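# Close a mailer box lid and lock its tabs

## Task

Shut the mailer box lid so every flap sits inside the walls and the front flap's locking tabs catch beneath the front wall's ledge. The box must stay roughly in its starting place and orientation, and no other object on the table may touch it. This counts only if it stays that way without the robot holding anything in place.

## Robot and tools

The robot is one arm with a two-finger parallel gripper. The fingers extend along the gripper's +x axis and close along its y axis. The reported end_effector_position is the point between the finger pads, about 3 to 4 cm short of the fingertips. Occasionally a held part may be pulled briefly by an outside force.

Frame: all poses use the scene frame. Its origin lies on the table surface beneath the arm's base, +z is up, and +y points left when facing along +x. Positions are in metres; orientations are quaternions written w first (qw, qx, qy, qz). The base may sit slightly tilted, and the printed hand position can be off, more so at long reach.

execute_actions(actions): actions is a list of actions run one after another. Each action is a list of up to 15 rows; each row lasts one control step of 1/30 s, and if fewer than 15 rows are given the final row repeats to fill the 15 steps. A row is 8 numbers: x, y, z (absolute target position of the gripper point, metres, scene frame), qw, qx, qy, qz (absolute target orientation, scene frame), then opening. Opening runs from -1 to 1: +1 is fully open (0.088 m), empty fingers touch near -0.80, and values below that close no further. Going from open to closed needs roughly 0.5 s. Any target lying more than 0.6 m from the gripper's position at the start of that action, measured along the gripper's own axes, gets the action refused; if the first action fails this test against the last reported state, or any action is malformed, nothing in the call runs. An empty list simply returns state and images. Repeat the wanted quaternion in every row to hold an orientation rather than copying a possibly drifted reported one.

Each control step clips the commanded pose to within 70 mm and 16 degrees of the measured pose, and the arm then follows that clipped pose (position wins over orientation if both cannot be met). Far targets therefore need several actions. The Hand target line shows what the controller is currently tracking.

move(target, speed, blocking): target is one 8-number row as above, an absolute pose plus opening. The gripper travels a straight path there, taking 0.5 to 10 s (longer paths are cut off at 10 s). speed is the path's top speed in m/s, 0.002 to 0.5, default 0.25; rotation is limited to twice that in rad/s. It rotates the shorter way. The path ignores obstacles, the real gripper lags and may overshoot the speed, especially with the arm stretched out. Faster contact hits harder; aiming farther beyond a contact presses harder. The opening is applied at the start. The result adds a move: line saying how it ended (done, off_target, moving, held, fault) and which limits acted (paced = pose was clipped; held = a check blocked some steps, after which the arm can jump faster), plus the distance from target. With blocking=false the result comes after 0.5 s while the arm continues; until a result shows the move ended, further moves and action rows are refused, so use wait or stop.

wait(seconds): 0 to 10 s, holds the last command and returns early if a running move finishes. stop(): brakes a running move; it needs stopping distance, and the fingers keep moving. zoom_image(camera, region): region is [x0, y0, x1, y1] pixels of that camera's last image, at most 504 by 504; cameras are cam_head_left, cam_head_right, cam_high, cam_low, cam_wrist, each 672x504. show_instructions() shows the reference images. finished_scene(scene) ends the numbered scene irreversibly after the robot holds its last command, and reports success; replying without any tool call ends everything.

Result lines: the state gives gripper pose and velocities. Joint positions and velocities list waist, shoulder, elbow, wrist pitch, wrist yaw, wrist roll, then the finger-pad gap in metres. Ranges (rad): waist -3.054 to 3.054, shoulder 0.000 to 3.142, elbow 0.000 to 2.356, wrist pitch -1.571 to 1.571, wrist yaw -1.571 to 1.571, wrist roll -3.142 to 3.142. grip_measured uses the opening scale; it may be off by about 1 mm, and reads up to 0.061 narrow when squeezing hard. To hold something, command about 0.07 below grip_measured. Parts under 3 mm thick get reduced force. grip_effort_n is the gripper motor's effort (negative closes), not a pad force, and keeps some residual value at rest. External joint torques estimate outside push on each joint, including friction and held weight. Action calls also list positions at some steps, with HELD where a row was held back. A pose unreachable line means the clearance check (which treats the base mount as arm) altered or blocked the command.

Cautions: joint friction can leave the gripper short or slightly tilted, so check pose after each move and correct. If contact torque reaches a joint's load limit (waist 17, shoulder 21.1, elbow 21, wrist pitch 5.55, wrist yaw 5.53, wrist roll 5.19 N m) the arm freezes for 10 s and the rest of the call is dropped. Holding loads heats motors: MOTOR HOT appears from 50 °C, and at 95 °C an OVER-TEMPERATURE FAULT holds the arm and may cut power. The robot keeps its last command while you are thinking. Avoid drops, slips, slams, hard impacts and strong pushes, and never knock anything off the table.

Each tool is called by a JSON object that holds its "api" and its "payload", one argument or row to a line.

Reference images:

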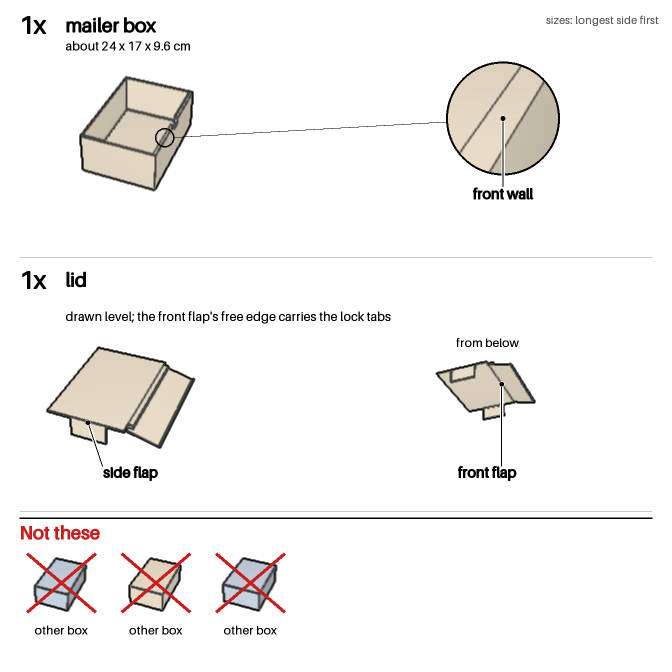

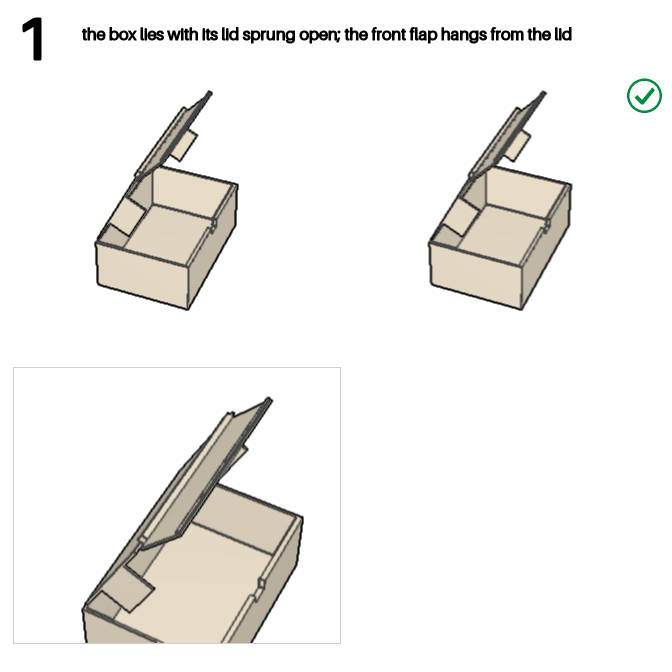

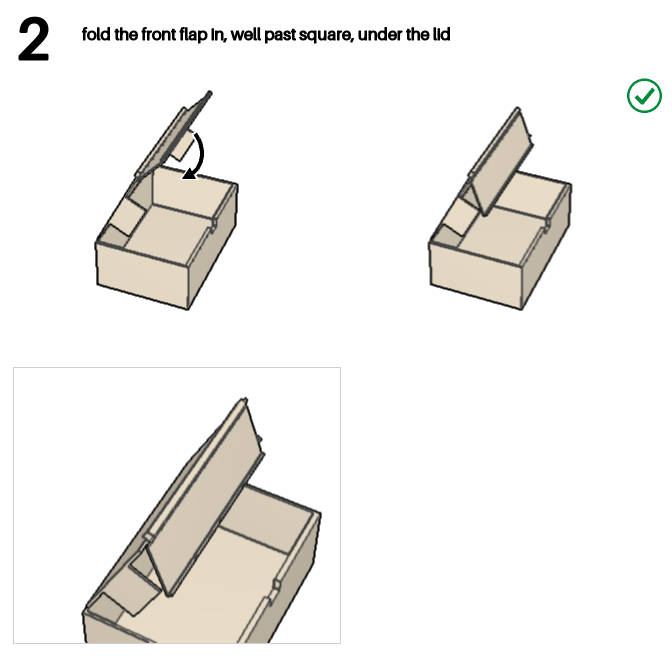

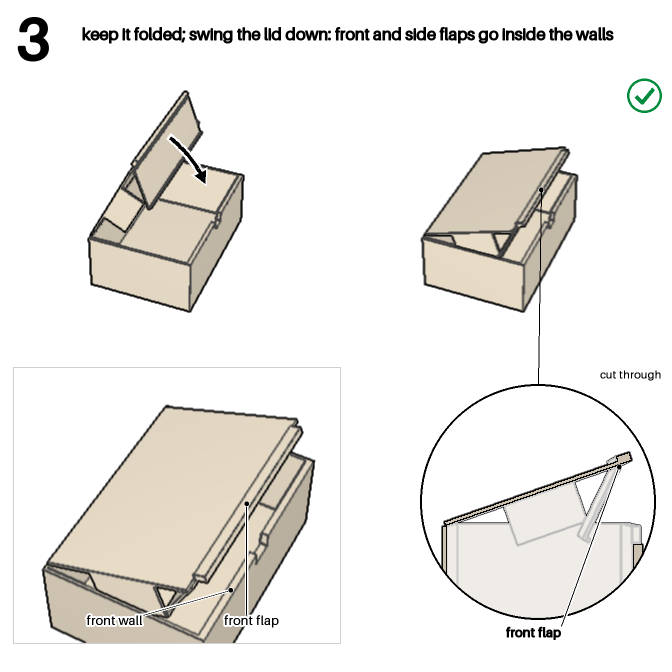

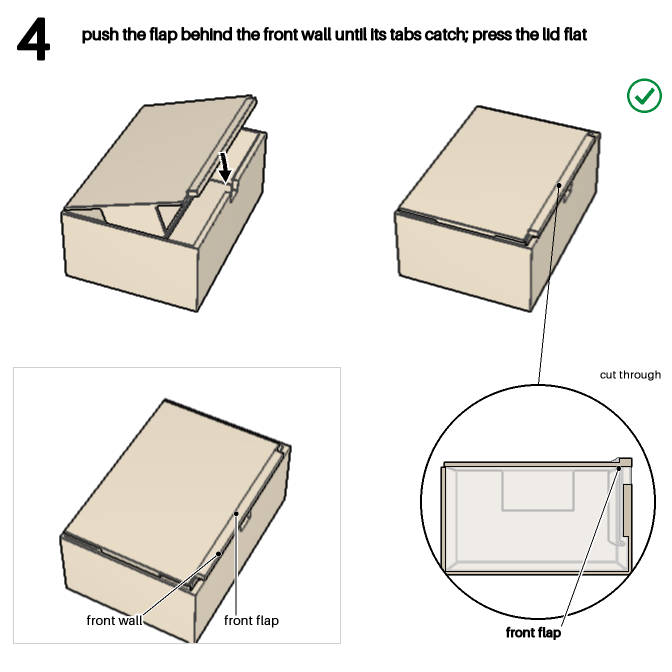

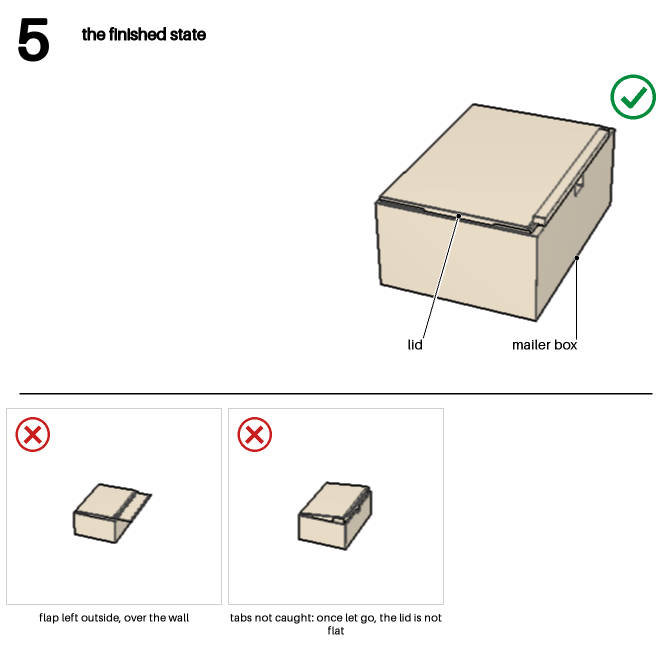

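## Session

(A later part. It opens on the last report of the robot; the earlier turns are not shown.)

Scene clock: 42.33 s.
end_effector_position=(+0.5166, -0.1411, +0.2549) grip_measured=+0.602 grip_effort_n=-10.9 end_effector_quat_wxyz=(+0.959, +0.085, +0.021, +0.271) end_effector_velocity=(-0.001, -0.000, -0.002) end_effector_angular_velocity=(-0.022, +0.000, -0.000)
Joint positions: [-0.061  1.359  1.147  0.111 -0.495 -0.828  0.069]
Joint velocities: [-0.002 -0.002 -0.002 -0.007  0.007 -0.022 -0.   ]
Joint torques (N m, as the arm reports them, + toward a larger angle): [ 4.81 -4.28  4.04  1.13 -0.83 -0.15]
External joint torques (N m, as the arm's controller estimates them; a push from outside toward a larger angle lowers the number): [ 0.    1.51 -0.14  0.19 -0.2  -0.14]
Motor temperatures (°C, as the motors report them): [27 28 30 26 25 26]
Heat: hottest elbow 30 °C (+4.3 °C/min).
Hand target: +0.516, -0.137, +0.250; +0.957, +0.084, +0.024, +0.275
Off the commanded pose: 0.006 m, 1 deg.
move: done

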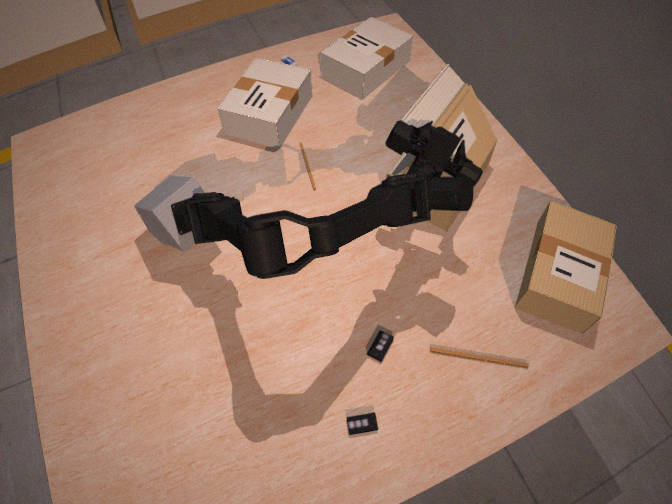

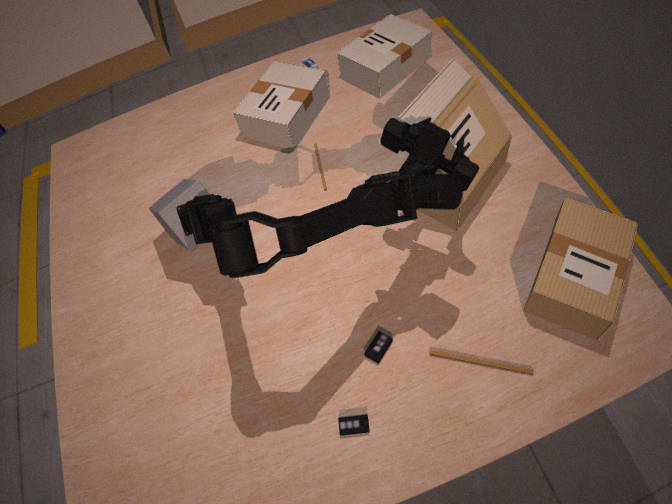

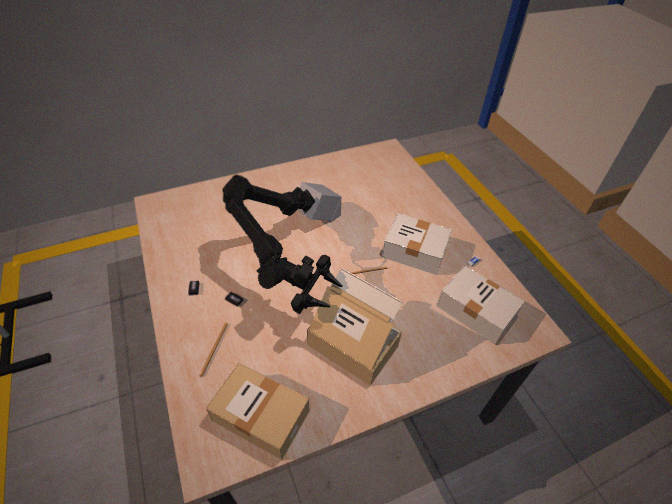

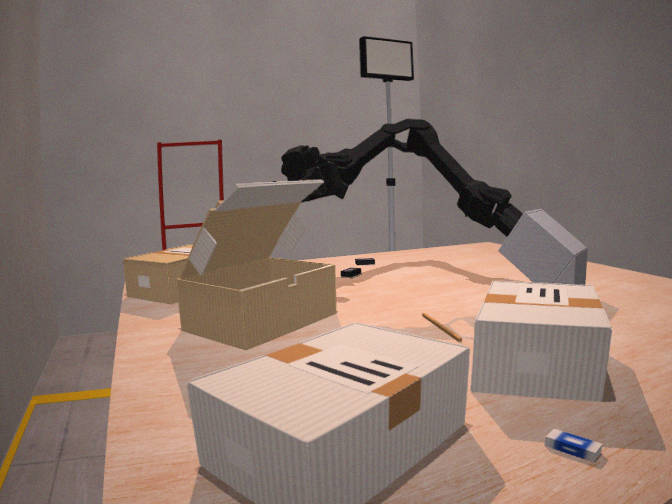

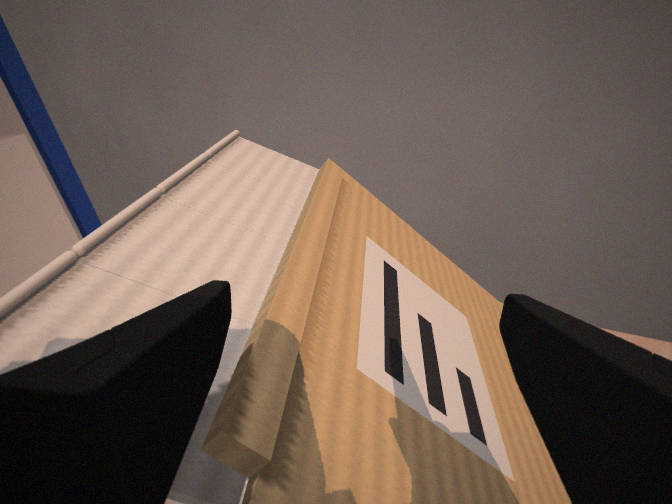

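{"api": "move", "payload": {
  "target": [0.53,-0.16,0.34,0.957,0.084,0.024,0.275,1],
  "speed": 0.15
}}

{"api": "move", "payload": {
  "target": [0.505,-0.118,0.35,0.917,-0.289,-0.083,0.263,1]
}}

{"api": "move", "payload": {
  "target": [0.512,-0.132,0.315,0.917,-0.289,-0.083,0.263,1],
  "speed": 0.05
}}

Scene clock: 62.33 s.
end_effector_position=(+0.5281, -0.1611, +0.3408) grip_measured=+0.996 grip_effort_n=17.4 end_effector_quat_wxyz=(+0.958, +0.082, +0.020, +0.274) end_effector_velocity=(+0.000, -0.003, +0.008) end_effector_angular_velocity=(-0.005, -0.015, -0.007)
Joint positions: [ 0.135  1.342  1.412 -0.168 -0.305 -0.814  0.088]
Joint velocities: [ 0.012 -0.002  0.017 -0.007  0.007 -0.007 -0.   ]
Joint torques (N m, as the arm reports them, + toward a larger angle): [ 5.17 -3.15  6.03  0.82 -0.44  0.14]
External joint torques (N m, as the arm's controller estimates them; a push from outside toward a larger angle lowers the number): [ 0.35  1.59  1.67 -0.19  0.18  0.14]
Motor temperatures (°C, as the motors report them): [29 29 29 27 25 26]
Heat: hottest waist 29 °C (+2.0 °C/min).
Hand target: +0.530, -0.160, +0.340; +0.957, +0.084, +0.024, +0.275
Off the commanded pose: 0.002 m, 1 deg.
move: done

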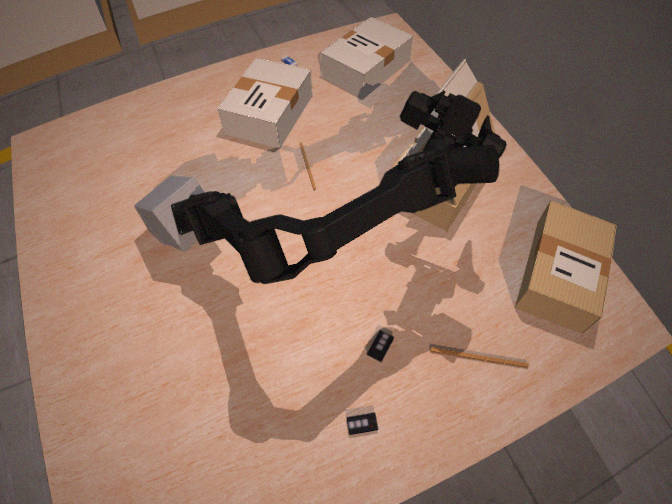

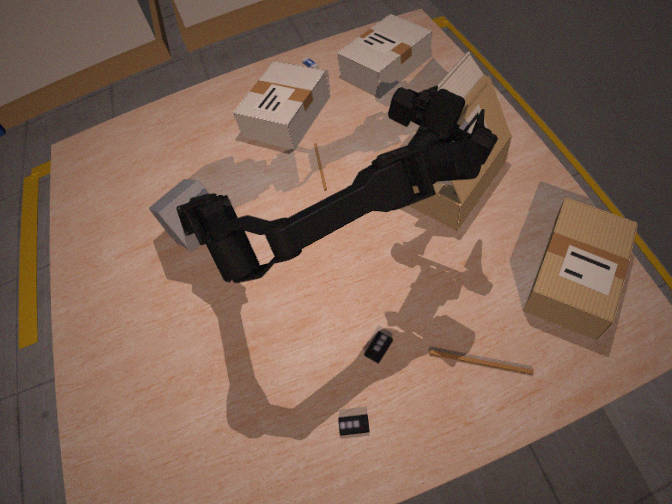

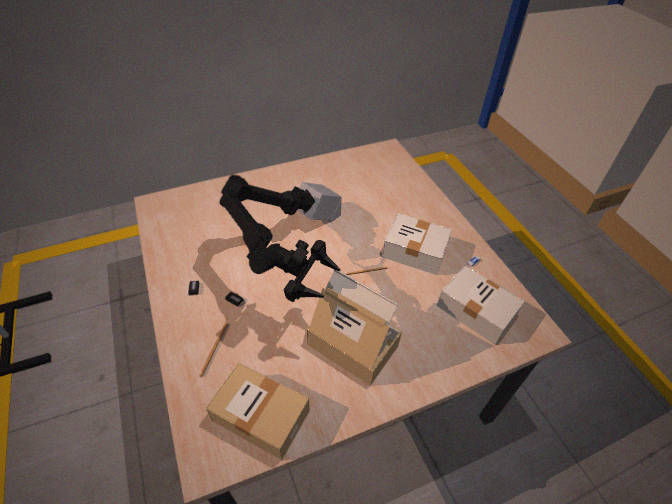

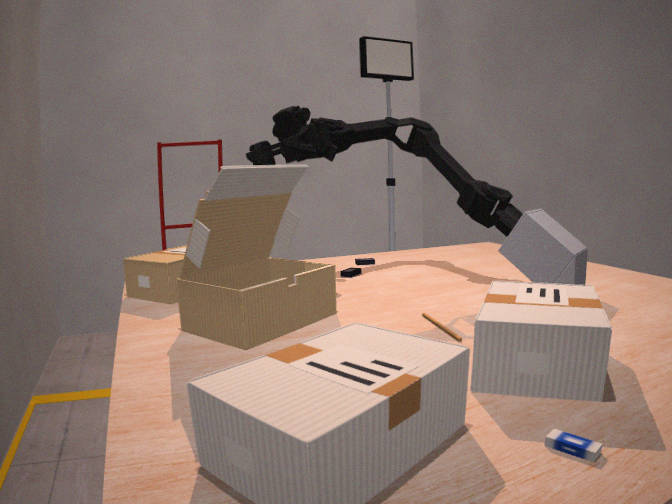

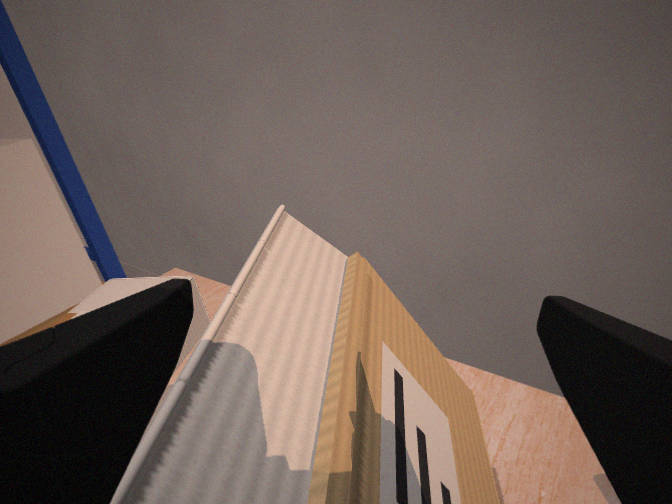

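Scene clock: 64.40 s.
end_effector_position=(+0.5066, -0.1181, +0.3505) grip_measured=+0.996 grip_effort_n=17.0 end_effector_quat_wxyz=(+0.917, -0.286, -0.084, +0.264) end_effector_velocity=(-0.001, +0.002, -0.004) end_effector_angular_velocity=(-0.025, +0.002, +0.004)
Joint positions: [ 0.268  1.286  1.237 -0.052 -0.171 -1.577  0.088]
Joint velocities: [-0.002 -0.002 -0.007 -0.007  0.007 -0.022 -0.   ]
Joint torques (N m, as the arm reports them, + toward a larger angle): [ 5.03 -3.65  4.01  1.17 -0.48 -0.08]
External joint torques (N m, as the arm's controller estimates them; a push from outside toward a larger angle lowers the number): [ 0.39 -0.07 -0.24  0.14  0.12 -0.12]
Motor temperatures (°C, as the motors report them): [29 29 29 27 25 26]
Heat: hottest waist 29 °C (+2.0 °C/min).
Hand target: +0.505, -0.118, +0.350; +0.917, -0.289, -0.083, +0.263
Off the commanded pose: 0.002 m, 0 deg.
move: done

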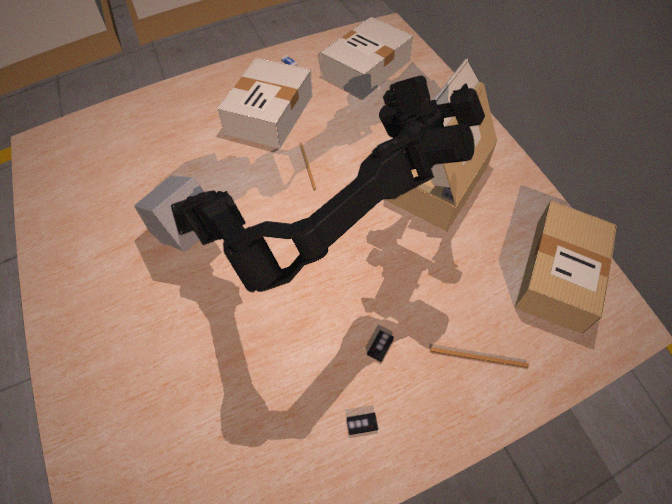

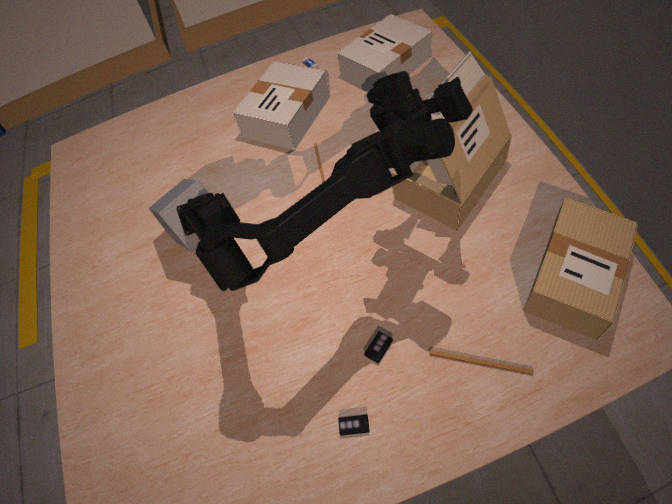

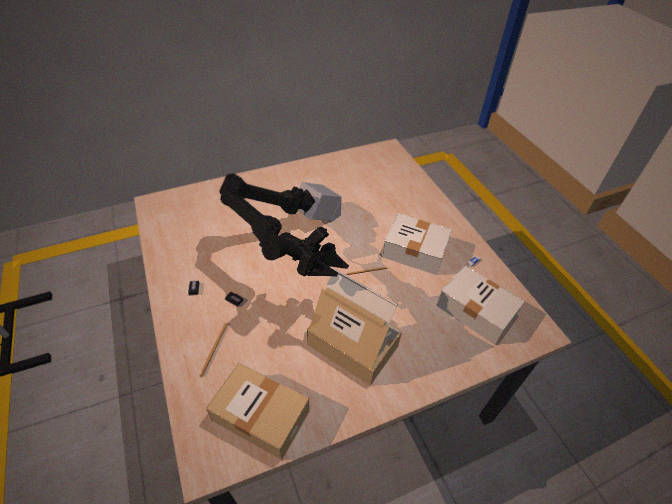

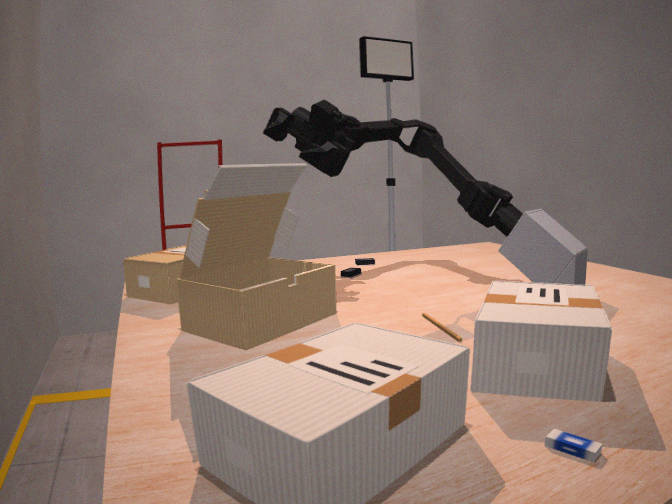

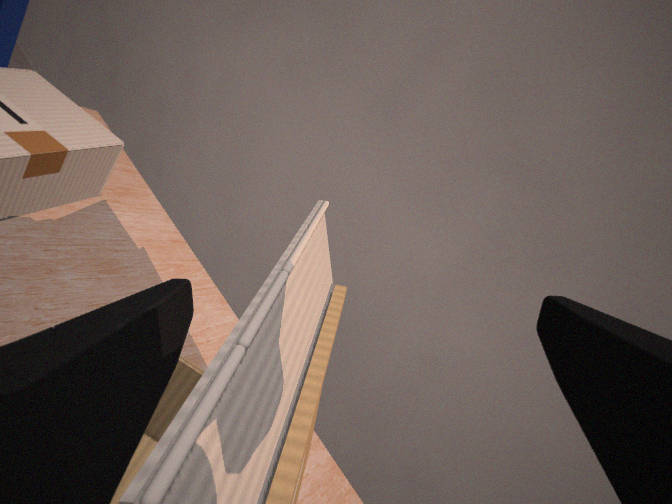

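Scene clock: 65.53 s.
end_effector_position=(+0.5116, -0.1369, +0.3203) grip_measured=+0.996 grip_effort_n=17.4 end_effector_quat_wxyz=(+0.919, -0.289, -0.084, +0.257) end_effector_velocity=(-0.000, -0.004, -0.002) end_effector_angular_velocity=(-0.003, -0.011, -0.003)
Joint positions: [ 0.134  1.29   1.222 -0.021 -0.3   -1.592  0.088]
Joint velocities: [-0.017 -0.002 -0.002  0.007 -0.022 -0.007 -0.   ]
Joint torques (N m, as the arm reports them, + toward a larger angle): [ 4.56 -2.94  4.23  1.18 -0.81 -0.08]
External joint torques (N m, as the arm's controller estimates them; a push from outside toward a larger angle lowers the number): [-0.05  1.47 -0.04  0.2  -0.19 -0.12]
Motor temperatures (°C, as the motors report them): [29 29 29 27 25 26]
Heat: hottest waist 29 °C (+2.0 °C/min).
Hand target: +0.512, -0.132, +0.315; +0.917, -0.289, -0.083, +0.263
Off the commanded pose: 0.007 m, 1 deg.
move: done

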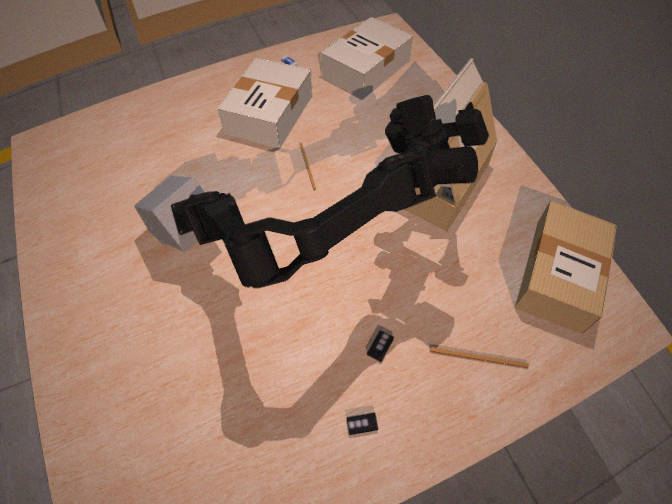

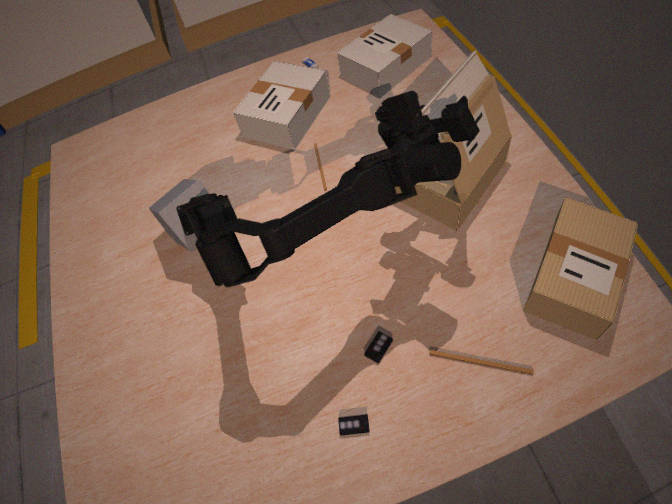

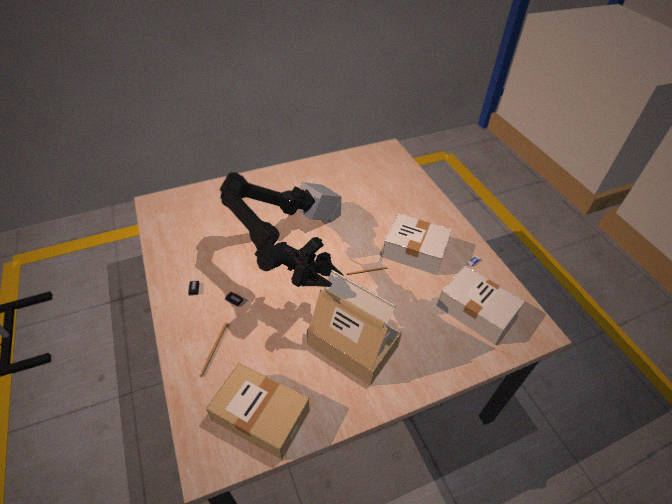

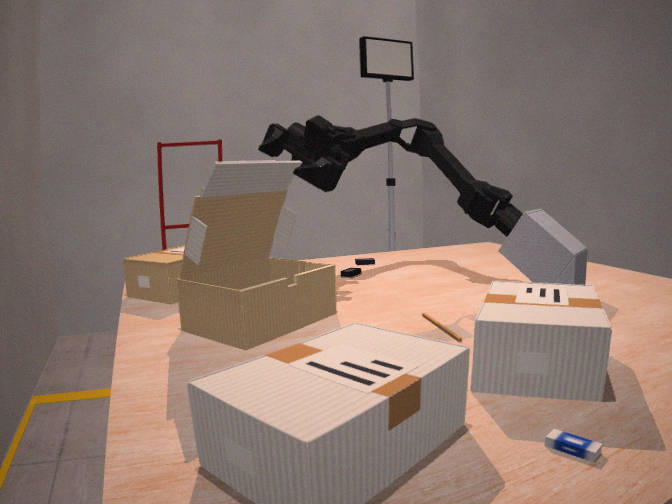

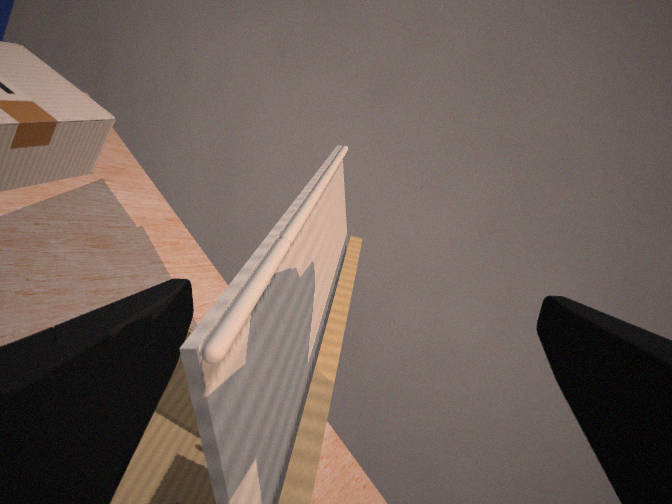

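{"api": "move", "payload": {
  "target": [0.52,-0.118,0.365,0.917,-0.289,-0.083,0.263,1],
  "speed": 0.1
}}

{"api": "move", "payload": {
  "target": [0.534,-0.132,0.355,0.917,-0.289,-0.083,0.263,1],
  "speed": 0.1
}}

{"api": "move", "payload": {
  "target": [0.536,-0.133,0.315,0.917,-0.289,-0.083,0.263,1],
  "speed": 0.04
}}

Scene clock: 72.23 s.
end_effector_position=(+0.5184, -0.1194, +0.3652) grip_measured=+0.996 grip_effort_n=17.0 end_effector_quat_wxyz=(+0.917, -0.290, -0.086, +0.261) end_effector_velocity=(+0.002, -0.000, +0.000) end_effector_angular_velocity=(-0.001, +0.015, -0.006)
Joint positions: [ 0.303  1.33   1.318 -0.083 -0.137 -1.582  0.088]
Joint velocities: [ 0.007  0.007  0.012 -0.007  0.022  0.007 -0.   ]
Joint torques (N m, as the arm reports them, + toward a larger angle): [ 5.38 -2.28  5.75  0.86 -0.45  0.19]
External joint torques (N m, as the arm's controller estimates them; a push from outside toward a larger angle lowers the number): [ 0.49  1.25  1.53 -0.18  0.14  0.15]
Motor temperatures (°C, as the motors report them): [29 29 29 28 25 26]
Heat: hottest waist 29 °C (+1.0 °C/min).
Hand target: +0.520, -0.118, +0.365; +0.917, -0.289, -0.083, +0.263
Off the commanded pose: 0.002 m, 0 deg.
move: done

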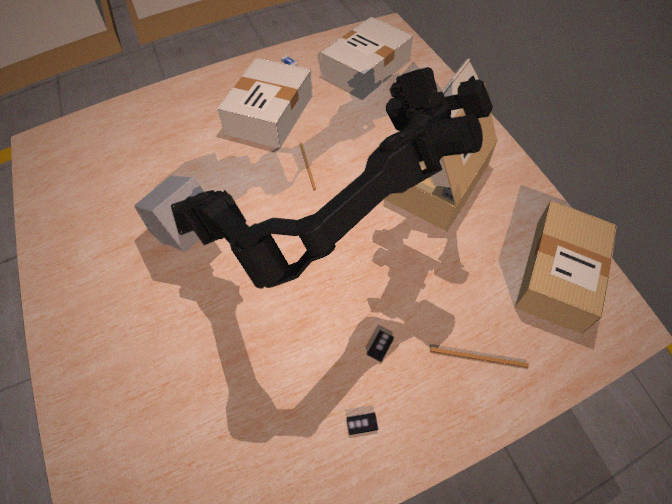

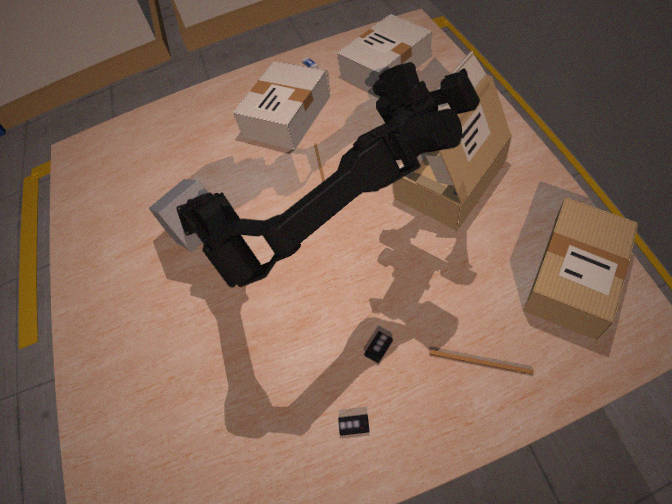

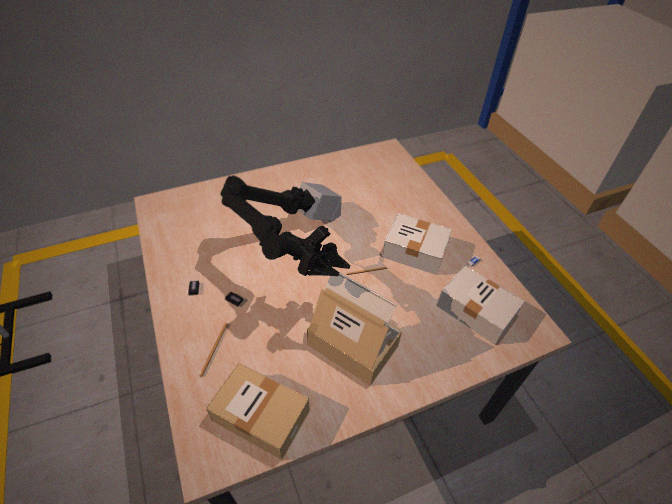

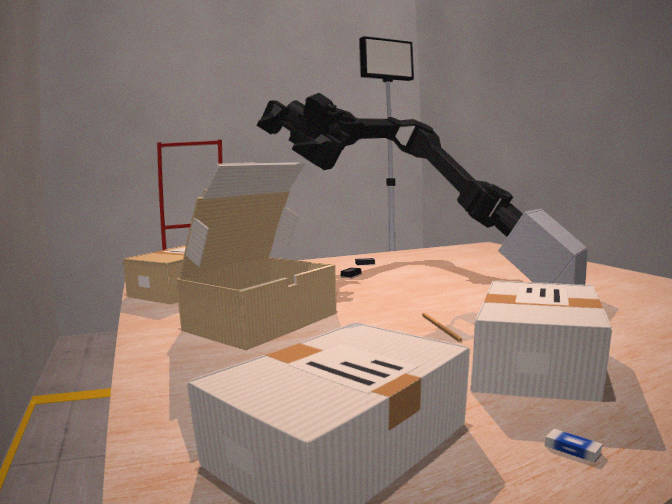

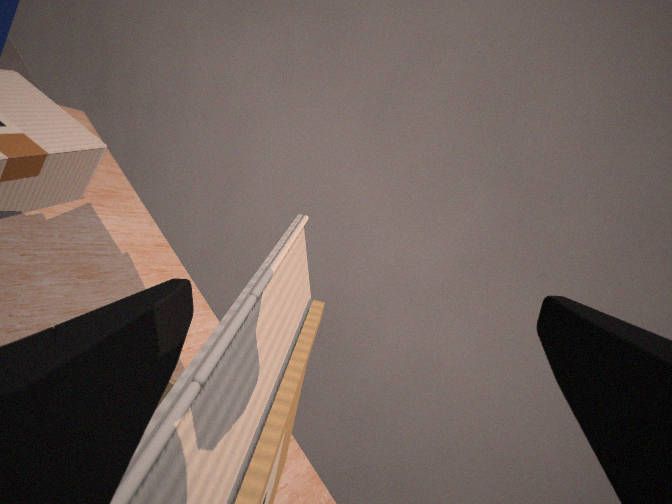

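Scene clock: 73.03 s.
end_effector_position=(+0.5320, -0.1329, +0.3568) grip_measured=+0.996 grip_effort_n=17.4 end_effector_quat_wxyz=(+0.918, -0.288, -0.083, +0.260) end_effector_velocity=(+0.000, +0.001, +0.003) end_effector_angular_velocity=(+0.024, -0.022, +0.024)
Joint positions: [ 0.245  1.368  1.387 -0.114 -0.19  -1.582  0.088]
Joint velocities: [-0.012  0.007  0.012 -0.007 -0.051  0.007 -0.   ]
Joint torques (N m, as the arm reports them, + toward a larger angle): [ 5.02 -2.62  5.88  0.82 -0.79  0.  ]
External joint torques (N m, as the arm's controller estimates them; a push from outside toward a larger angle lowers the number): [-0.1   1.38  1.72 -0.17 -0.17 -0.05]
Motor temperatures (°C, as the motors report them): [29 29 29 28 25 26]
Heat: hottest waist 29 °C (+1.0 °C/min).
Hand target: +0.534, -0.132, +0.355; +0.917, -0.289, -0.083, +0.263
Off the commanded pose: 0.003 m, 0 deg.
move: done

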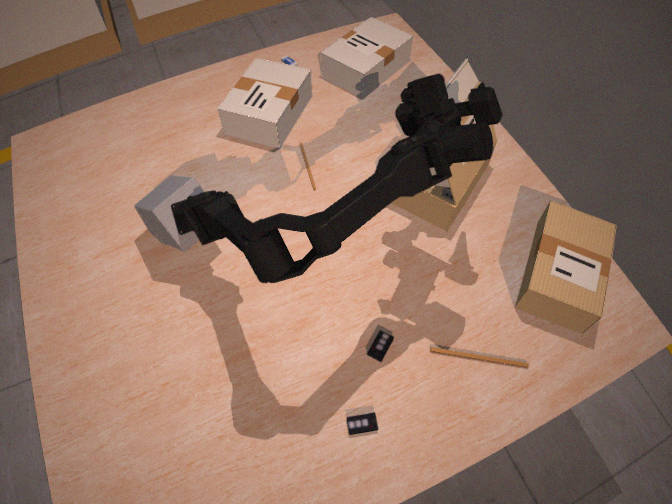

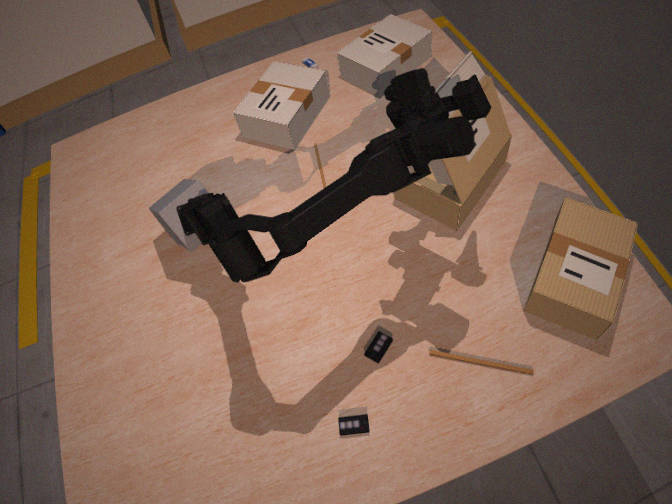

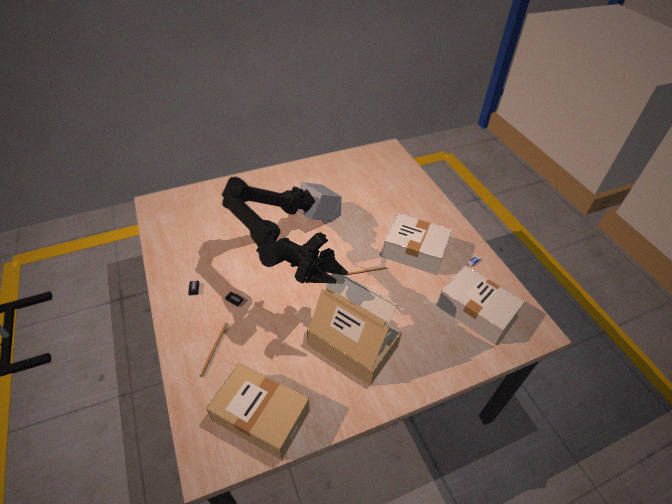

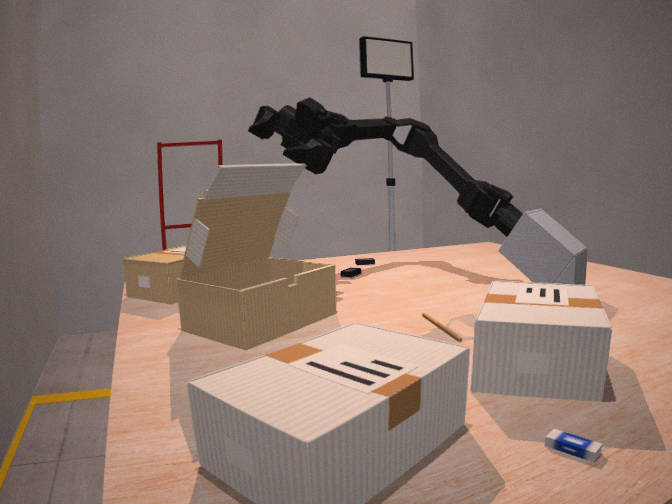

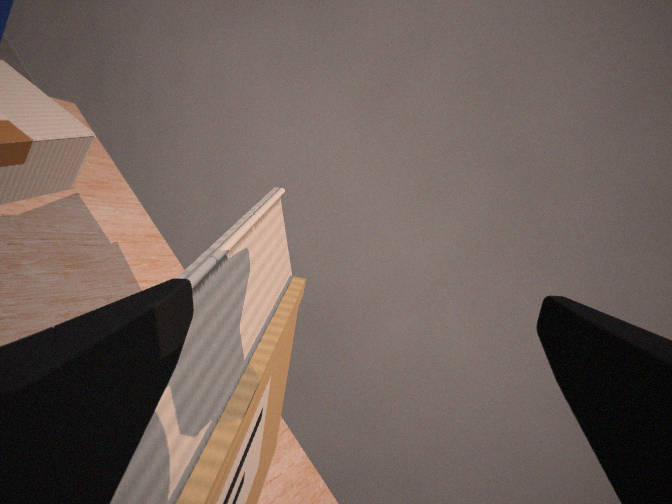

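Scene clock: 74.43 s.
end_effector_position=(+0.5355, -0.1384, +0.3206) grip_measured=+0.996 grip_effort_n=17.4 end_effector_quat_wxyz=(+0.919, -0.289, -0.085, +0.257) end_effector_velocity=(-0.002, -0.002, -0.001) end_effector_angular_velocity=(-0.001, -0.009, +0.007)
Joint positions: [ 0.129  1.379  1.326 -0.037 -0.305 -1.593  0.088]
Joint velocities: [-0.012 -0.007 -0.002 -0.007 -0.022 -0.007  0.   ]
Joint torques (N m, as the arm reports them, + toward a larger angle): [ 5.04 -3.35  4.15  1.18 -0.85 -0.03]
External joint torques (N m, as the arm's controller estimates them; a push from outside toward a larger angle lowers the number): [-0.09  1.66 -0.22  0.17 -0.23 -0.07]
Motor temperatures (°C, as the motors report them): [29 29 29 28 25 26]
Heat: hottest waist 29 °C (+1.0 °C/min).
Hand target: +0.536, -0.133, +0.315; +0.917, -0.289, -0.083, +0.263
Off the commanded pose: 0.008 m, 1 deg.
move: done

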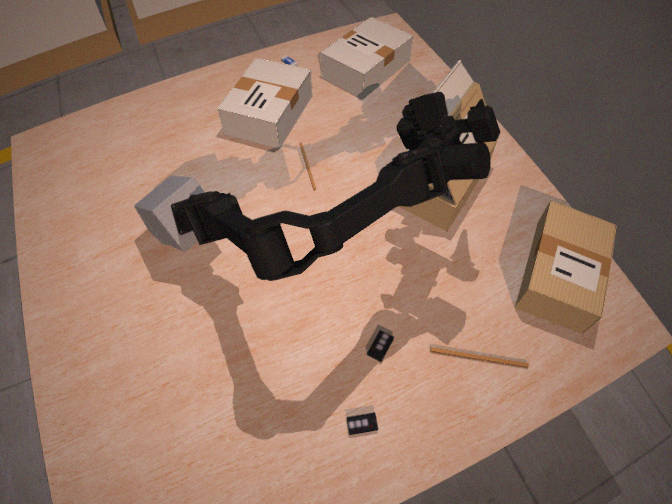

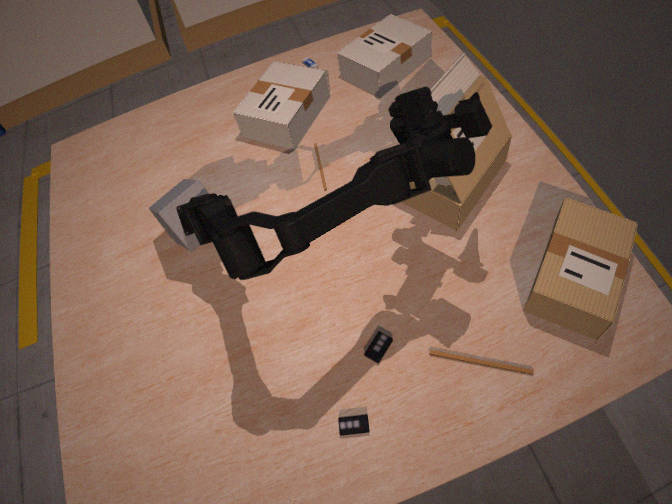

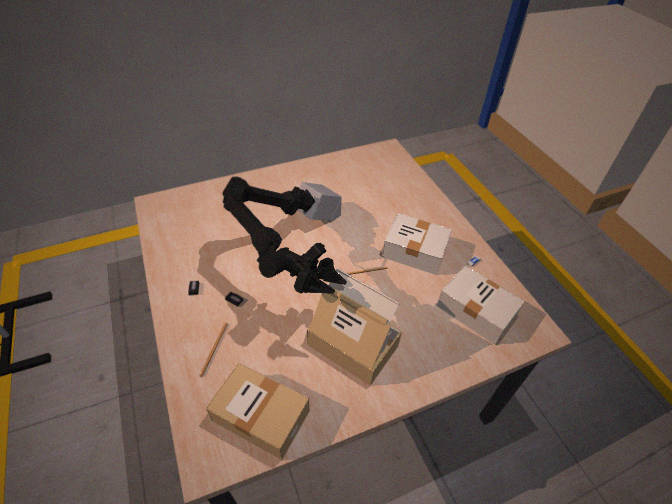

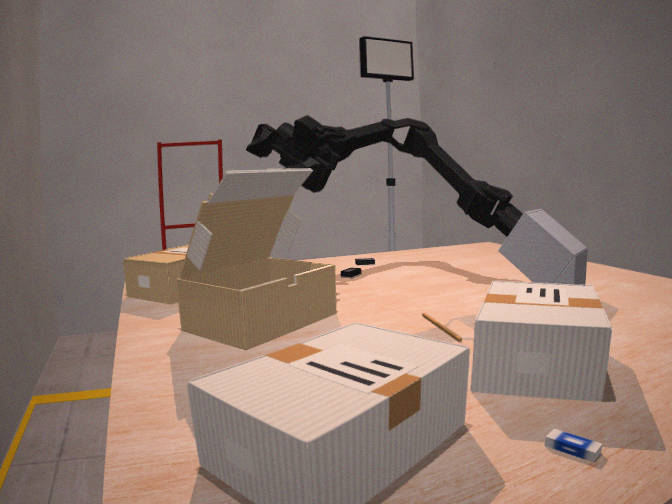

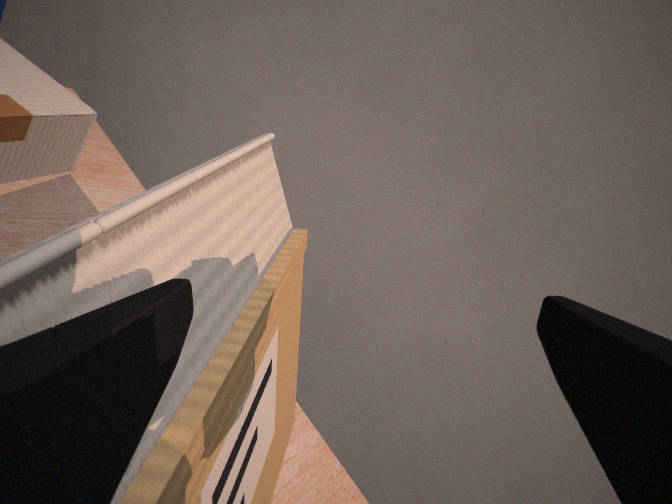

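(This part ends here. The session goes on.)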